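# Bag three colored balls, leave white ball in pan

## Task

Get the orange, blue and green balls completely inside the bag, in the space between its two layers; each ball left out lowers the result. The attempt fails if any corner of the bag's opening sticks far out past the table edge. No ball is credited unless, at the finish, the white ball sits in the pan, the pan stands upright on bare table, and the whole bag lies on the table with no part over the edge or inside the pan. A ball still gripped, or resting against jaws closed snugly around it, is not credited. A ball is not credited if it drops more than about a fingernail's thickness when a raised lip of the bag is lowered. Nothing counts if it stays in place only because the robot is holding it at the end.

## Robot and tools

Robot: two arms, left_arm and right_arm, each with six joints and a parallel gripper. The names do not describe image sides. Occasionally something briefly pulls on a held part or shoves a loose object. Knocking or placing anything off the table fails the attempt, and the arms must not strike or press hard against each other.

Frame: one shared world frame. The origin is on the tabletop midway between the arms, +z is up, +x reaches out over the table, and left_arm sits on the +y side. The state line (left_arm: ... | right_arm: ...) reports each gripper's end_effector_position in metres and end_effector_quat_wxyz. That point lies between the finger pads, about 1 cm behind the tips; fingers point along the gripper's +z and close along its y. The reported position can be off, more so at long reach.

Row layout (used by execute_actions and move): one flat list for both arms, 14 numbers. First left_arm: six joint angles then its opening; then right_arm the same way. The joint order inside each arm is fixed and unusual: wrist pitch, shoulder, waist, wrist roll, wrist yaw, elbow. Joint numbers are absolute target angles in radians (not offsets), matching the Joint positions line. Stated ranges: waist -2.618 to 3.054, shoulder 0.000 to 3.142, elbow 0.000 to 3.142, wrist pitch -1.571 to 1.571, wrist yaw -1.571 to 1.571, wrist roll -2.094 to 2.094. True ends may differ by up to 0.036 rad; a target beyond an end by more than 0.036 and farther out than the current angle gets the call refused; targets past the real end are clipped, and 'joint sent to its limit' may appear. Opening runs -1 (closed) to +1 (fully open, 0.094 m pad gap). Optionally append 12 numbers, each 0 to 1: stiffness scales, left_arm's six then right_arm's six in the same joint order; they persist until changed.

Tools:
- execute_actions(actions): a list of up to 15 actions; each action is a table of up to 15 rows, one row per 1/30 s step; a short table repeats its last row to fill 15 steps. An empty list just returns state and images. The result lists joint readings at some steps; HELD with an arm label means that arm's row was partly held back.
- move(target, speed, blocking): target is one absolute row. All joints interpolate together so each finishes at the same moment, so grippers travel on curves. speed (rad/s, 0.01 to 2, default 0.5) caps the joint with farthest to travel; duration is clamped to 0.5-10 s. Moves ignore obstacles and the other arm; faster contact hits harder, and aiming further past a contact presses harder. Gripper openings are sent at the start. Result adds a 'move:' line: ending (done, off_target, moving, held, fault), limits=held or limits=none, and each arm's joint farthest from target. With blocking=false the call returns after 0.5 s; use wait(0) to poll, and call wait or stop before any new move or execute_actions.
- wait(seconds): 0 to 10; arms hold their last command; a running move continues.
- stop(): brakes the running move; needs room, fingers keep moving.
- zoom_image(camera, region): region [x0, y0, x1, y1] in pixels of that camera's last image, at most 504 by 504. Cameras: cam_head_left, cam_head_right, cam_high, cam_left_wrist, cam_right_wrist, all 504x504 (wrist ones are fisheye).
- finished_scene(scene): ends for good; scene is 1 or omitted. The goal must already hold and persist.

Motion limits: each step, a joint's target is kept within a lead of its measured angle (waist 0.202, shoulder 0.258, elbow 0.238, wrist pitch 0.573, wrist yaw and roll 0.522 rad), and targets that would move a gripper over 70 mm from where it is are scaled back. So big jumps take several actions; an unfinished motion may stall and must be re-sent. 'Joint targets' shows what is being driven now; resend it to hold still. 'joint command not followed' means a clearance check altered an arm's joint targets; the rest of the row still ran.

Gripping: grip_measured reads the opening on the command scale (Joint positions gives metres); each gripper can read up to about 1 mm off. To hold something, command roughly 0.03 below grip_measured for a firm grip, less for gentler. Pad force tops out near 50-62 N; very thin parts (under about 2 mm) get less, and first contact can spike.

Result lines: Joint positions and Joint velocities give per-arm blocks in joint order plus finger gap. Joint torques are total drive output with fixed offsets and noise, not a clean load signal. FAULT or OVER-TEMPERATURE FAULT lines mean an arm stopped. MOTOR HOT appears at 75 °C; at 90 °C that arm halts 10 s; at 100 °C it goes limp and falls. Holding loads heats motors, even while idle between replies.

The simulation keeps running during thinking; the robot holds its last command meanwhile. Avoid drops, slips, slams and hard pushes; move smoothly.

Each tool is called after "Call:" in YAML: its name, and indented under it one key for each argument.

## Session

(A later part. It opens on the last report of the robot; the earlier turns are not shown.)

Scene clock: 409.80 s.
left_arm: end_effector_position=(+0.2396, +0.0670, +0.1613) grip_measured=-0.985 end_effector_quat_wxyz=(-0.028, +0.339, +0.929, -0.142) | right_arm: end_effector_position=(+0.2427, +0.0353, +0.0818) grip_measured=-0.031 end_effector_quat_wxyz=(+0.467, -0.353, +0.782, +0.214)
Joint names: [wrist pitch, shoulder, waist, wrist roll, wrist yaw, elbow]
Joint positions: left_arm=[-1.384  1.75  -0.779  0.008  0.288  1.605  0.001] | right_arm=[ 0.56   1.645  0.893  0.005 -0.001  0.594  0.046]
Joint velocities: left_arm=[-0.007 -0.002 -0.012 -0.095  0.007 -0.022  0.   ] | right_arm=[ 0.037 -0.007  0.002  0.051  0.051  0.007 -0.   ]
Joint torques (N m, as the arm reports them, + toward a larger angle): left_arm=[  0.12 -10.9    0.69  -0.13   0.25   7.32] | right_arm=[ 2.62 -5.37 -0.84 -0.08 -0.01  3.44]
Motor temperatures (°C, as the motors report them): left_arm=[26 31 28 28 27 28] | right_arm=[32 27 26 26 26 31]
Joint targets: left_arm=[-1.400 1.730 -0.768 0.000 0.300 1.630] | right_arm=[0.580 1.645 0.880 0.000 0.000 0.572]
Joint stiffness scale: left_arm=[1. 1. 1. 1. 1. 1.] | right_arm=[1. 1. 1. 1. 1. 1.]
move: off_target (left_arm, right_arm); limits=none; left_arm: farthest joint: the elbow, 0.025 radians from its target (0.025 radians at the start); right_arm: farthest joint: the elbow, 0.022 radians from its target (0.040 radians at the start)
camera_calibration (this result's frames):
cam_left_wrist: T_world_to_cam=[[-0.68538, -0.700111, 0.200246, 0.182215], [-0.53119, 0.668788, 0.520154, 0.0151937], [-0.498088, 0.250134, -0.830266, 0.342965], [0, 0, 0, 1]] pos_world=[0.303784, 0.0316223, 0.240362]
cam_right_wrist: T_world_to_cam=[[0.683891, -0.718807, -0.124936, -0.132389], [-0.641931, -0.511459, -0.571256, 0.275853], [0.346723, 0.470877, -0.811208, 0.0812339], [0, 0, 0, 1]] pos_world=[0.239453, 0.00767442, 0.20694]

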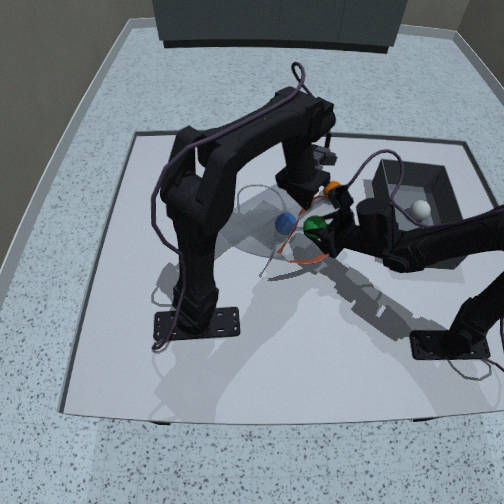

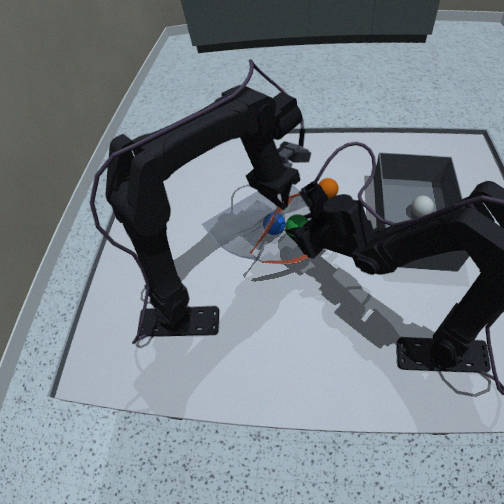

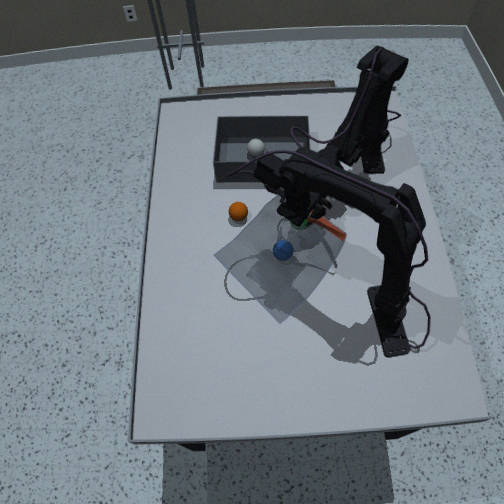

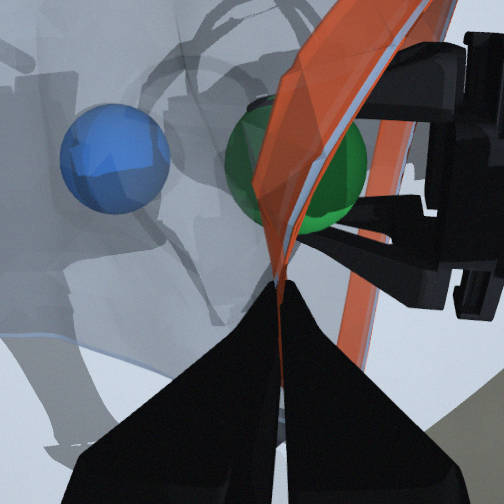

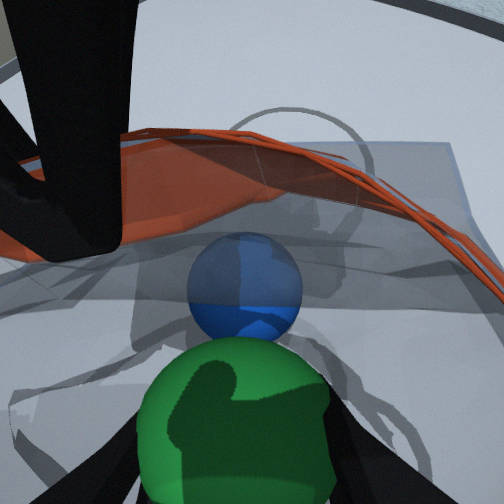

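Call:
move:
  target: [-1.40,1.73,-0.768,0,0.3,1.63,-1, 0.68,1.76,0.88,0,0,0.572,-0.07]
  speed: 0.15

Call:
move:
  target: [-1.40,1.73,-0.768,0,0.3,1.63,-1, 0.68,1.76,0.88,0,0,0.572,0.45]

Call:
move:
  target: [-1.40,1.73,-0.768,0,0.3,1.63,-1, -0.3,0.9,0.88,0,0,0.62,0.45]
  speed: 0.5

Scene clock: 415.53 s.
left_arm: end_effector_position=(+0.2396, +0.0670, +0.1613) grip_measured=-0.985 end_effector_quat_wxyz=(-0.028, +0.339, +0.929, -0.142) | right_arm: end_effector_position=(+0.2468, +0.0400, +0.0564) grip_measured=-0.031 end_effector_quat_wxyz=(+0.462, -0.354, +0.785, +0.212)
Joint names: [wrist pitch, shoulder, waist, wrist roll, wrist yaw, elbow]
Joint positions: left_arm=[-1.384  1.75  -0.779  0.008  0.288  1.605  0.001] | right_arm=[ 0.66   1.759  0.893  0.005 -0.001  0.594  0.046]
Joint velocities: left_arm=[ 0.007 -0.002 -0.002 -0.007 -0.037  0.007  0.001] | right_arm=[ 0.037 -0.012 -0.012  0.007 -0.051  0.002 -0.001]
Joint torques (N m, as the arm reports them, + toward a larger angle): left_arm=[  0.11 -10.89   0.74  -0.11   0.25   7.4 ] | right_arm=[ 2.62 -5.76 -0.84 -0.08  0.    3.03]
Motor temperatures (°C, as the motors report them): left_arm=[26 31 28 28 27 28] | right_arm=[32 27 26 26 26 31]
Joint targets: left_arm=[-1.400 1.730 -0.768 0.000 0.300 1.630] | right_arm=[0.680 1.760 0.880 -0.000 -0.000 0.572]
Joint stiffness scale: left_arm=[1. 1. 1. 1. 1. 1.] | right_arm=[1. 1. 1. 1. 1. 1.]
move: off_target (left_arm, right_arm); limits=none; left_arm: farthest joint: the elbow, 0.025 radians from its target (0.025 radians at the start); right_arm: farthest joint: the elbow, 0.022 radians from its target (0.022 radians at the start)
camera_calibration (this result's frames):
cam_left_wrist: T_world_to_cam=[[-0.68538, -0.700111, 0.200246, 0.182215], [-0.53119, 0.668788, 0.520154, 0.0151937], [-0.498088, 0.250134, -0.830266, 0.342965], [0, 0, 0, 1]] pos_world=[0.303784, 0.0316223, 0.240362]
cam_right_wrist: T_world_to_cam=[[0.682798, -0.720056, -0.123719, -0.134746], [-0.646908, -0.517144, -0.560422, 0.267262], [0.339555, 0.462689, -0.818915, 0.0594473], [0, 0, 0, 1]] pos_world=[0.244713, 0.0136823, 0.181791]

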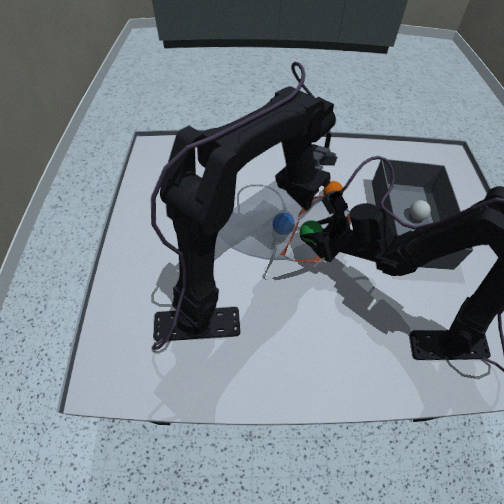

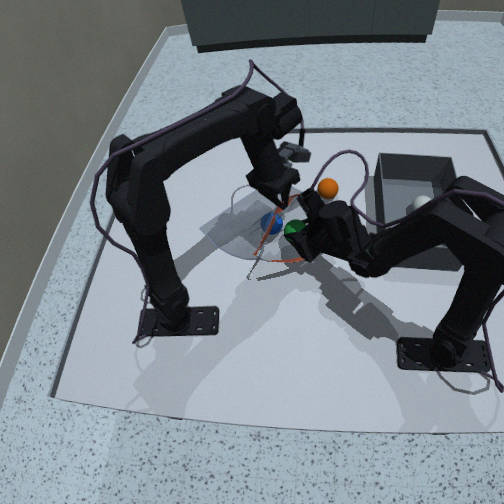

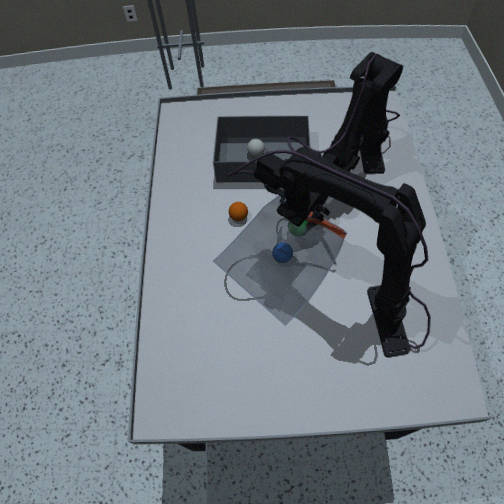

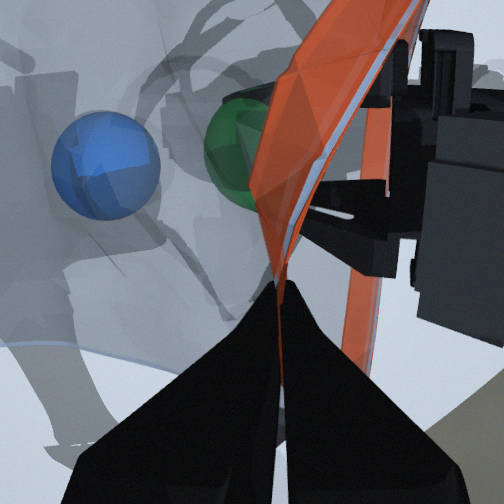

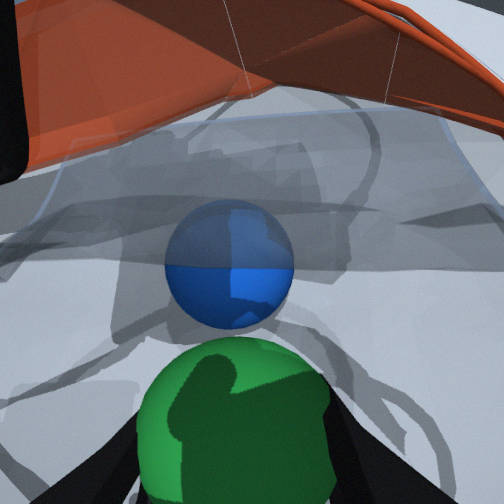

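Scene clock: 416.23 s.
left_arm: end_effector_position=(+0.2396, +0.0670, +0.1613) grip_measured=-0.985 end_effector_quat_wxyz=(-0.028, +0.339, +0.929, -0.142) | right_arm: end_effector_position=(+0.2470, +0.0402, +0.0568) grip_measured=+0.447 end_effector_quat_wxyz=(+0.463, -0.354, +0.785, +0.212)
Joint names: [wrist pitch, shoulder, waist, wrist roll, wrist yaw, elbow]
Joint positions: left_arm=[-1.384  1.75  -0.779  0.008  0.288  1.605  0.001] | right_arm=[ 0.662  1.759  0.893  0.005 -0.001  0.594  0.068]
Joint velocities: left_arm=[-0.007 -0.017  0.002  0.022 -0.022  0.007 -0.001] | right_arm=[-0.022 -0.002  0.012  0.037  0.037  0.012 -0.001]
Joint torques (N m, as the arm reports them, + toward a larger angle): left_arm=[  0.12 -10.87   0.72  -0.11   0.25   7.44] | right_arm=[ 2.59 -5.78 -0.84 -0.09 -0.01  3.03]
Motor temperatures (°C, as the motors report them): left_arm=[26 31 28 28 27 28] | right_arm=[32 27 26 26 26 31]
Joint targets: left_arm=[-1.400 1.730 -0.768 -0.000 0.300 1.630] | right_arm=[0.680 1.760 0.880 -0.000 0.000 0.572]
Joint stiffness scale: left_arm=[1. 1. 1. 1. 1. 1.] | right_arm=[1. 1. 1. 1. 1. 1.]
move: off_target (left_arm, right_arm); limits=none; left_arm: farthest joint: the elbow, 0.025 radians from its target (0.025 radians at the start); right_arm: farthest joint: the elbow, 0.022 radians from its target (0.022 radians at the start)
camera_calibration (this result's frames):
cam_left_wrist: T_world_to_cam=[[-0.68538, -0.700111, 0.200246, 0.182215], [-0.53119, 0.668788, 0.520154, 0.0151937], [-0.498088, 0.250134, -0.830266, 0.342965], [0, 0, 0, 1]] pos_world=[0.303784, 0.0316223, 0.240362]
cam_right_wrist: T_world_to_cam=[[0.682953, -0.719879, -0.123894, -0.13471], [-0.646203, -0.516338, -0.561976, 0.267563], [0.340583, 0.463864, -0.817823, 0.0592931], [0, 0, 0, 1]] pos_world=[0.244706, 0.0136748, 0.182166]

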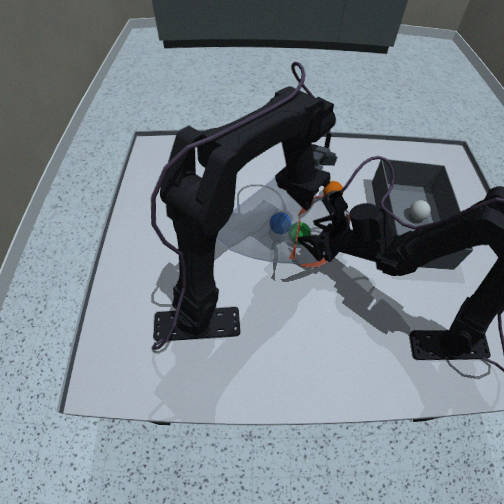

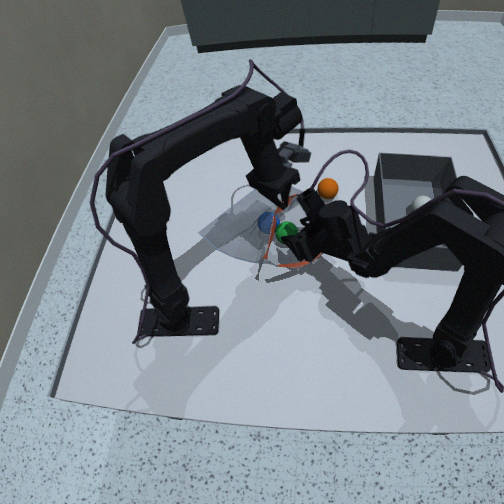

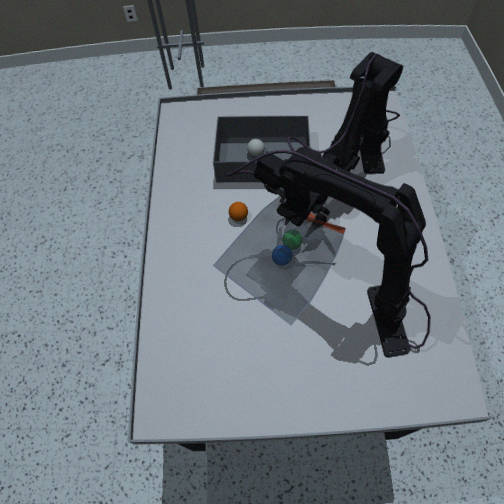

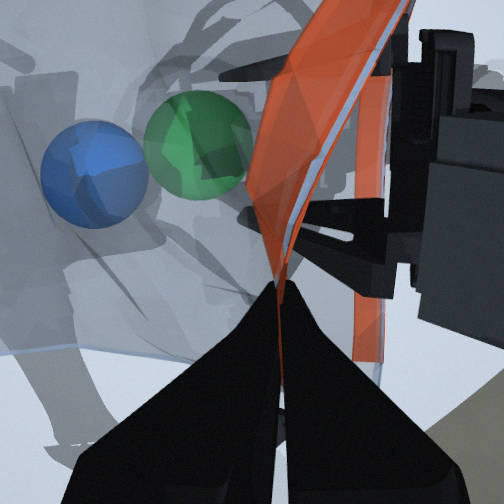

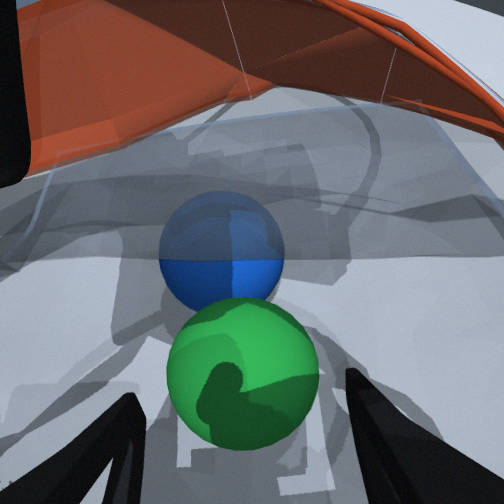

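Scene clock: 418.90 s.
left_arm: end_effector_position=(+0.2396, +0.0670, +0.1613) grip_measured=-0.985 end_effector_quat_wxyz=(-0.028, +0.339, +0.929, -0.142) | right_arm: end_effector_position=(+0.1641, -0.0545, +0.1634) grip_measured=+0.447 end_effector_quat_wxyz=(+0.417, -0.365, +0.810, +0.191)
Joint names: [wrist pitch, shoulder, waist, wrist roll, wrist yaw, elbow]
Joint positions: left_arm=[-1.384  1.75  -0.779  0.008  0.288  1.605  0.001] | right_arm=[-0.296  0.916  0.893  0.005 -0.001  0.594  0.068]
Joint velocities: left_arm=[-0.051 -0.002  0.012  0.037  0.007  0.027 -0.001] | right_arm=[ 0.022  0.002  0.012 -0.007 -0.007 -0.012  0.   ]
Joint torques (N m, as the arm reports them, + toward a larger angle): left_arm=[  0.12 -10.9    0.69  -0.11   0.26   7.37] | right_arm=[ 2.26 -2.44 -0.85 -0.09  0.    7.7 ]
Motor temperatures (°C, as the motors report them): left_arm=[26 31 28 28 27 28] | right_arm=[32 27 26 26 26 31]
Joint targets: left_arm=[-1.400 1.730 -0.768 -0.000 0.300 1.630] | right_arm=[-0.300 0.900 0.880 -0.000 -0.000 0.620]
Joint stiffness scale: left_arm=[1. 1. 1. 1. 1. 1.] | right_arm=[1. 1. 1. 1. 1. 1.]
move: off_target (left_arm, right_arm); limits=none; left_arm: farthest joint: the elbow, 0.025 radians from its target (0.025 radians at the start); right_arm: farthest joint: the elbow, 0.026 radians from its target (0.026 radians at the start)
camera_calibration (this result's frames):
cam_left_wrist: T_world_to_cam=[[-0.68538, -0.700111, 0.200246, 0.182215], [-0.53119, 0.668788, 0.520154, 0.0151937], [-0.498088, 0.250134, -0.830266, 0.342965], [0, 0, 0, 1]] pos_world=[0.303784, 0.0316223, 0.240362]
cam_right_wrist: T_world_to_cam=[[0.673972, -0.730136, -0.112527, -0.133988], [-0.685201, -0.560881, -0.464662, 0.213087], [0.276153, 0.390273, -0.878309, 0.23511], [0, 0, 0, 1]] pos_world=[0.171386, -0.0700701, 0.290436]

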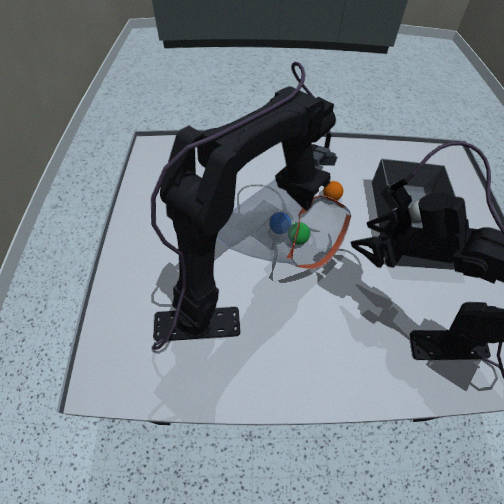

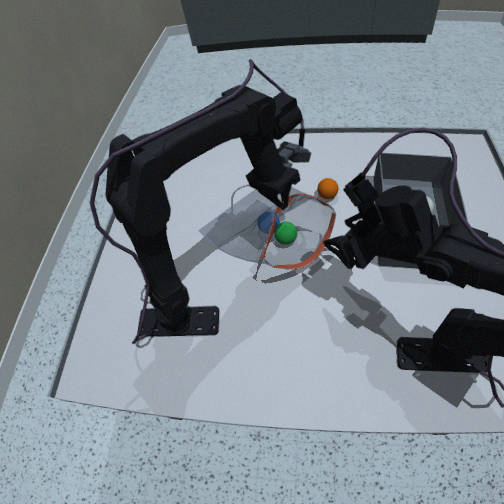

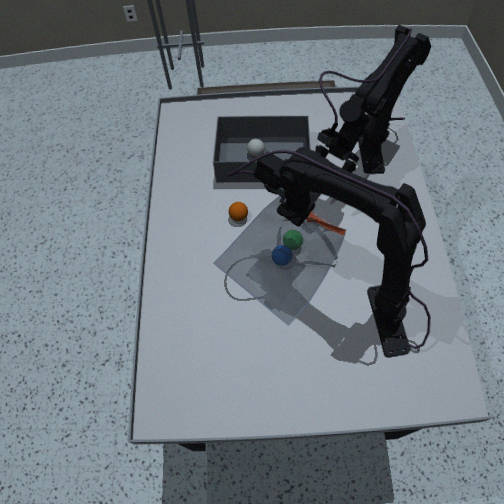

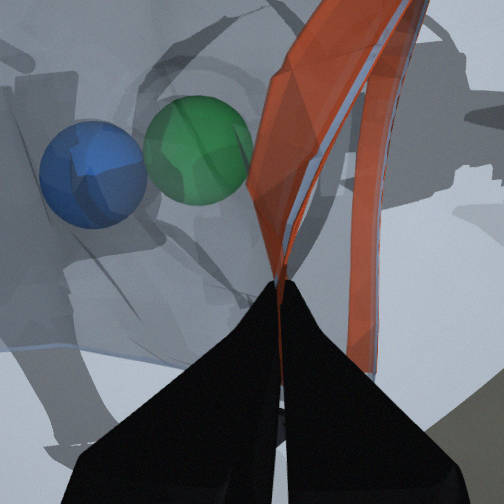

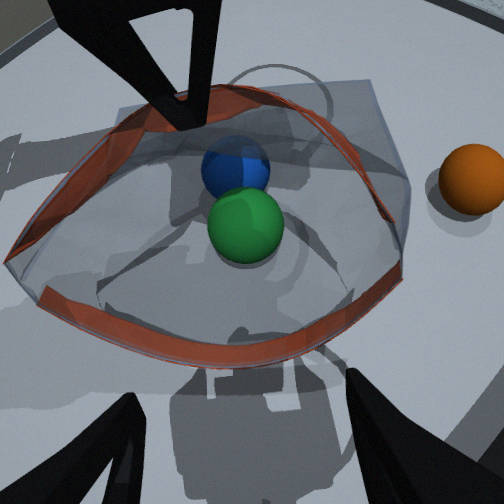

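Call:
move:
  target: [-1.47,1.66,-0.768,0,0.3,1.66,-1, -0.5,1.1,0.525,0,0,0.95,0.9]
  speed: 0.3

Call:
move:
  target: [-1.47,1.66,-0.768,0,0.3,1.66,-1, -1.21,2.31,0.525,0,0,2.255,0.9]
  speed: 0.5

Scene clock: 430.80 s.
left_arm: end_effector_position=(+0.2282, +0.0763, +0.1894) grip_measured=-0.985 end_effector_quat_wxyz=(-0.014, +0.341, +0.928, -0.147) | right_arm: end_effector_position=(+0.2607, -0.1266, +0.2106) grip_measured=+0.897 end_effector_quat_wxyz=(+0.417, -0.219, +0.876, +0.107)
Joint names: [wrist pitch, shoulder, waist, wrist roll, wrist yaw, elbow]
Joint positions: left_arm=[-1.453  1.68  -0.779  0.008  0.288  1.635  0.001] | right_arm=[-0.496  1.095  0.536  0.005 -0.002  0.91   0.089]
Joint velocities: left_arm=[-0.066 -0.012  0.007  0.037 -0.051  0.002  0.   ] | right_arm=[ 0.037 -0.027 -0.007 -0.051  0.007  0.017 -0.001]
Joint torques (N m, as the arm reports them, + toward a larger angle): left_arm=[ 0.17 -9.99  0.67 -0.12  0.25  7.36] | right_arm=[ 2.21 -1.99 -0.71 -0.09  0.    8.55]
Motor temperatures (°C, as the motors report them): left_arm=[26 32 28 28 27 28] | right_arm=[32 27 26 26 26 31]
Joint targets: left_arm=[-1.470 1.660 -0.768 0.000 0.300 1.660] | right_arm=[-0.500 1.100 0.525 -0.000 -0.000 0.950]
Joint stiffness scale: left_arm=[1. 1. 1. 1. 1. 1.] | right_arm=[1. 1. 1. 1. 1. 1.]
move: off_target (left_arm, right_arm); limits=none; left_arm: farthest joint: the elbow, 0.025 radians from its target (0.055 radians at the start); right_arm: farthest joint: the elbow, 0.040 radians from its target (0.356 radians at the start)
camera_calibration (this result's frames):
cam_left_wrist: T_world_to_cam=[[-0.690077, -0.696267, 0.197498, 0.176601], [-0.543172, 0.678593, 0.494444, -0.00487519], [-0.478286, 0.233929, -0.846475, 0.358092], [0, 0, 0, 1]] pos_world=[0.290491, 0.0425014, 0.270649]
cam_right_wrist: T_world_to_cam=[[0.370445, -0.922801, -0.10587, -0.193093], [-0.862323, -0.299309, -0.408428, 0.32825], [0.34521, 0.242594, -0.90663, 0.247289], [0, 0, 0, 1]] pos_world=[0.269221, -0.139929, 0.337823]

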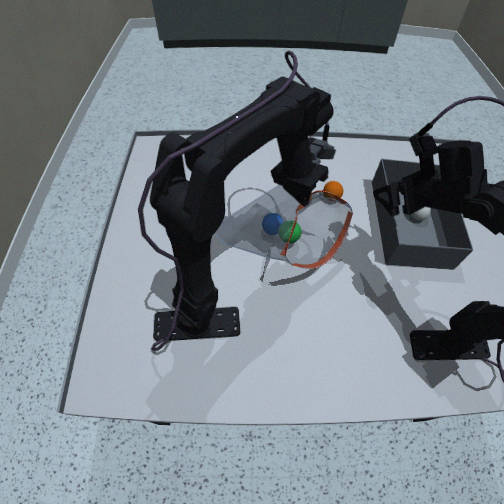

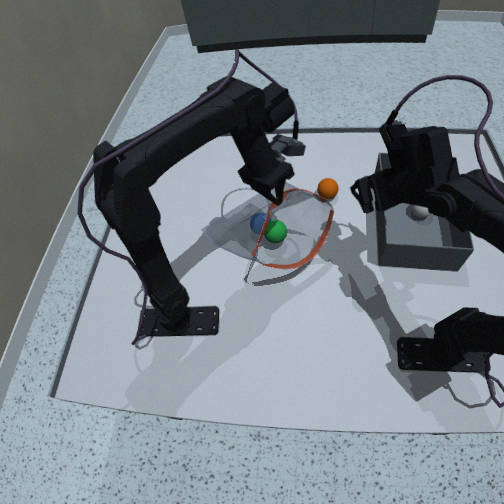

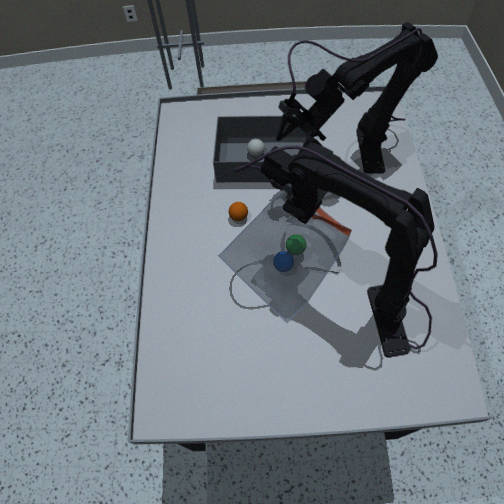

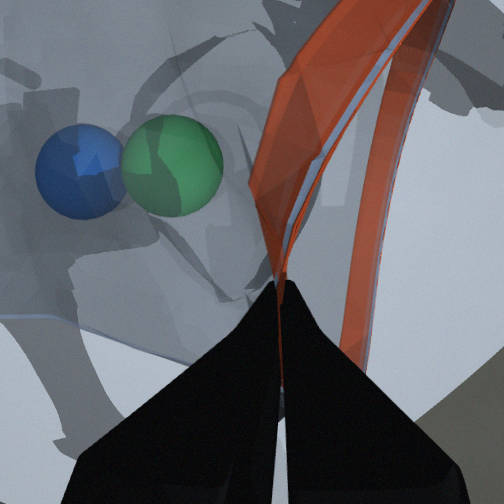

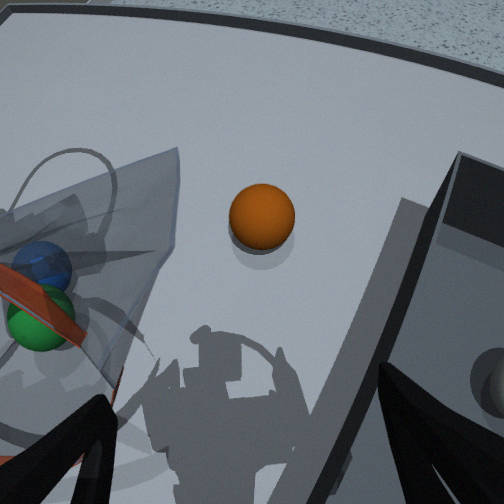

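Scene clock: 434.17 s.
left_arm: end_effector_position=(+0.2281, +0.0764, +0.1894) grip_measured=-0.985 end_effector_quat_wxyz=(-0.014, +0.341, +0.928, -0.147) | right_arm: end_effector_position=(+0.4092, -0.0465, +0.1025) grip_measured=+0.897 end_effector_quat_wxyz=(+0.122, -0.240, +0.962, +0.032)
Joint names: [wrist pitch, shoulder, waist, wrist roll, wrist yaw, elbow]
Joint positions: left_arm=[-1.454  1.68  -0.779  0.008  0.288  1.635  0.001] | right_arm=[-1.203  2.322  0.536  0.005 -0.002  2.208  0.089]
Joint velocities: left_arm=[ 0.007  0.007 -0.012 -0.007 -0.037  0.007  0.001] | right_arm=[-0.022 -0.017 -0.017 -0.022 -0.066 -0.022 -0.001]
Joint torques (N m, as the arm reports them, + toward a larger angle): left_arm=[  0.17 -10.11   0.68  -0.12   0.25   7.34] | right_arm=[  1.18 -11.5   -0.71  -0.09   0.     8.26]
Motor temperatures (°C, as the motors report them): left_arm=[26 32 28 28 27 28] | right_arm=[32 27 26 26 26 32]
Joint targets: left_arm=[-1.470 1.660 -0.768 -0.000 0.300 1.660] | right_arm=[-1.210 2.310 0.525 0.000 -0.000 2.255]
Joint stiffness scale: left_arm=[1. 1. 1. 1. 1. 1.] | right_arm=[1. 1. 1. 1. 1. 1.]
move: off_target (left_arm, right_arm); limits=none; left_arm: farthest joint: the elbow, 0.025 radians from its target (0.025 radians at the start); right_arm: farthest joint: the elbow, 0.047 radians from its target (1.345 radians at the start)
camera_calibration (this result's frames):
cam_left_wrist: T_world_to_cam=[[-0.690019, -0.696315, 0.197533, 0.176577], [-0.543026, 0.678474, 0.494768, -0.00503561], [-0.478536, 0.234134, -0.846277, 0.358043], [0, 0, 0, 1]] pos_world=[0.290444, 0.0425399, 0.270615]
cam_right_wrist: T_world_to_cam=[[0.334358, -0.942264, -0.0185435, -0.180732], [-0.920661, -0.330772, 0.207301, 0.395406], [-0.201465, -0.0522403, -0.978102, 0.295932], [0, 0, 0, 1]] pos_world=[0.484084, -0.0240484, 0.204132]

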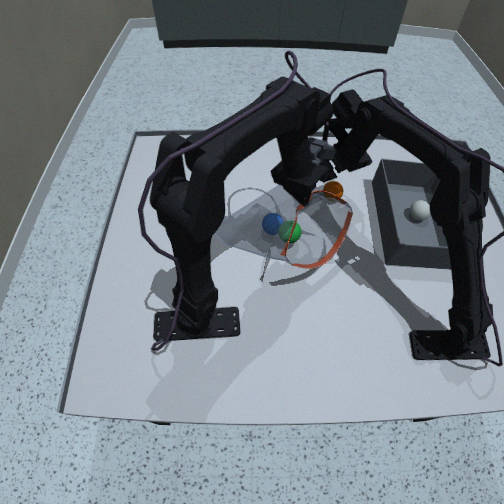

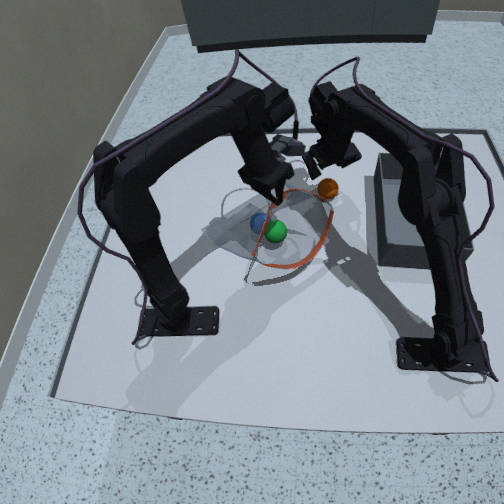

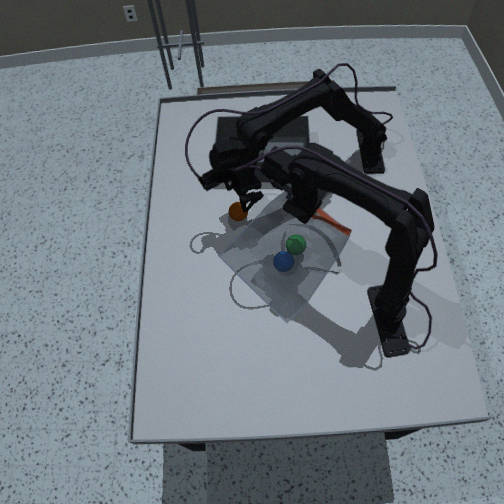

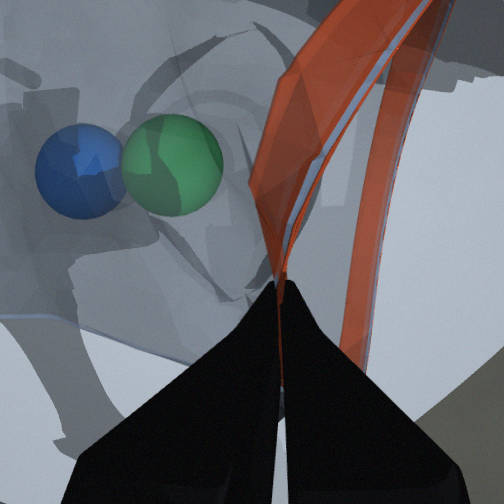

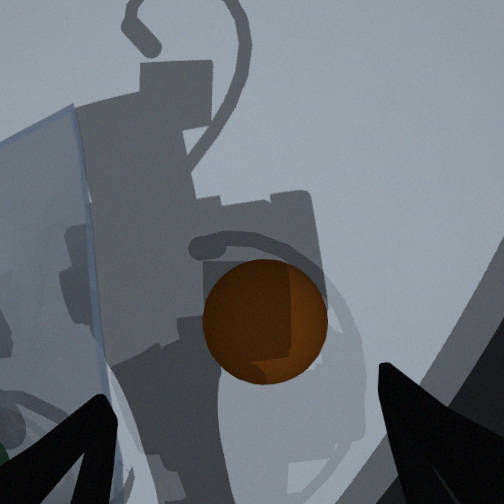

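Call:
move:
  target: [-1.47,1.66,-0.768,0,0.3,1.66,-1, -0.825,2.29,0.512,0,0,1.835,0.75]
  speed: 0.25

Scene clock: 441.03 s.
left_arm: end_effector_position=(+0.2280, +0.0764, +0.1894) grip_measured=-0.985 end_effector_quat_wxyz=(-0.014, +0.341, +0.928, -0.147) | right_arm: end_effector_position=(+0.4085, -0.0537, +0.0127) grip_measured=+0.753 end_effector_quat_wxyz=(+0.124, -0.235, +0.964, +0.032)
Joint names: [wrist pitch, shoulder, waist, wrist roll, wrist yaw, elbow]
Joint positions: left_arm=[-1.454  1.68  -0.779  0.008  0.288  1.635  0.001] | right_arm=[-0.841  2.322  0.524  0.005 -0.002  1.849  0.082]
Joint velocities: left_arm=[ 0.037 -0.012  0.002  0.022 -0.022  0.007  0.   ] | right_arm=[ 0.037 -0.017  0.002 -0.007 -0.022 -0.012  0.   ]
Joint torques (N m, as the arm reports them, + toward a larger angle): left_arm=[  0.18 -10.09   0.69  -0.11   0.25   7.36] | right_arm=[  1.44 -12.94  -0.8   -0.08   0.     4.4 ]
Motor temperatures (°C, as the motors report them): left_arm=[26 31 28 28 27 28] | right_arm=[31 29 26 26 26 32]
Joint targets: left_arm=[-1.470 1.660 -0.768 0.000 0.300 1.660] | right_arm=[-0.825 2.290 0.512 0.000 0.000 1.835]
Joint stiffness scale: left_arm=[1. 1. 1. 1. 1. 1.] | right_arm=[1. 1. 1. 1. 1. 1.]
move: off_target (left_arm, right_arm); limits=none; left_arm: farthest joint: the elbow, 0.025 radians from its target (0.025 radians at the start); right_arm: farthest joint: the shoulder, 0.032 radians from its target (0.032 radians at the start)
camera_calibration (this result's frames):
cam_left_wrist: T_world_to_cam=[[-0.68996, -0.696363, 0.197569, 0.176554], [-0.54288, 0.678354, 0.495092, -0.00519601], [-0.478786, 0.234338, -0.846079, 0.357994], [0, 0, 0, 1]] pos_world=[0.290397, 0.0425785, 0.270582]
cam_right_wrist: T_world_to_cam=[[0.323249, -0.946122, -0.0190687, -0.184621], [-0.925133, -0.320189, 0.203978, 0.413419], [-0.199094, -0.0482947, -0.97879, 0.206821], [0, 0, 0, 1]] pos_world=[0.483323, -0.0323137, 0.114585]

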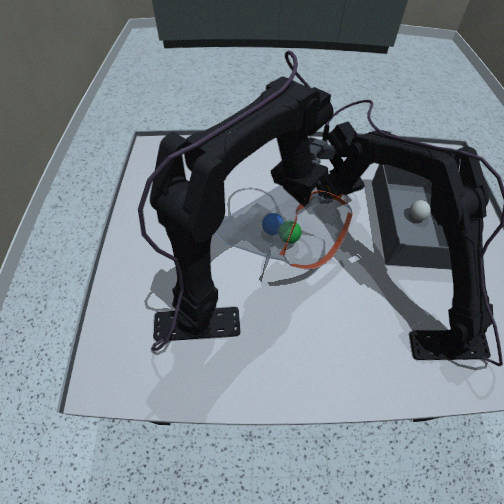

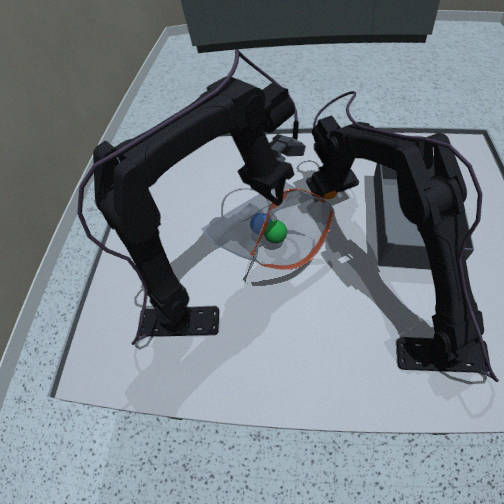

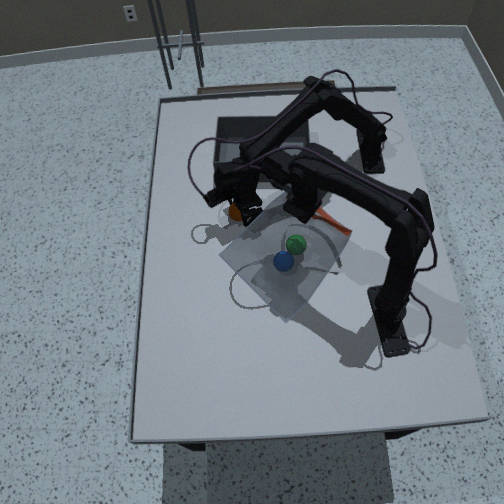

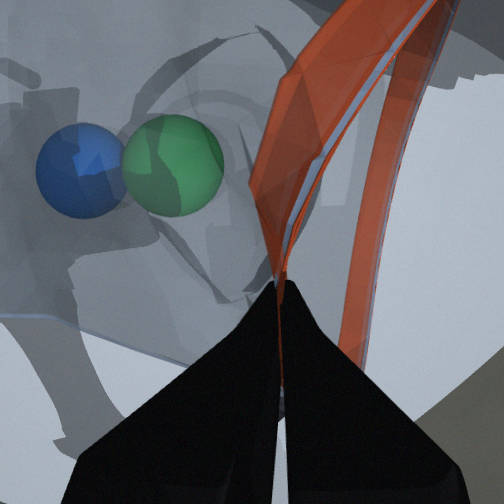

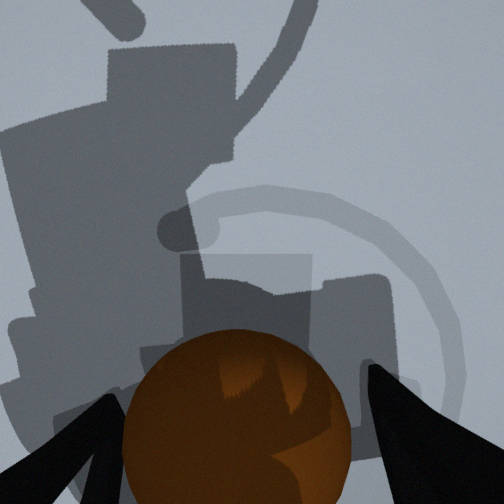

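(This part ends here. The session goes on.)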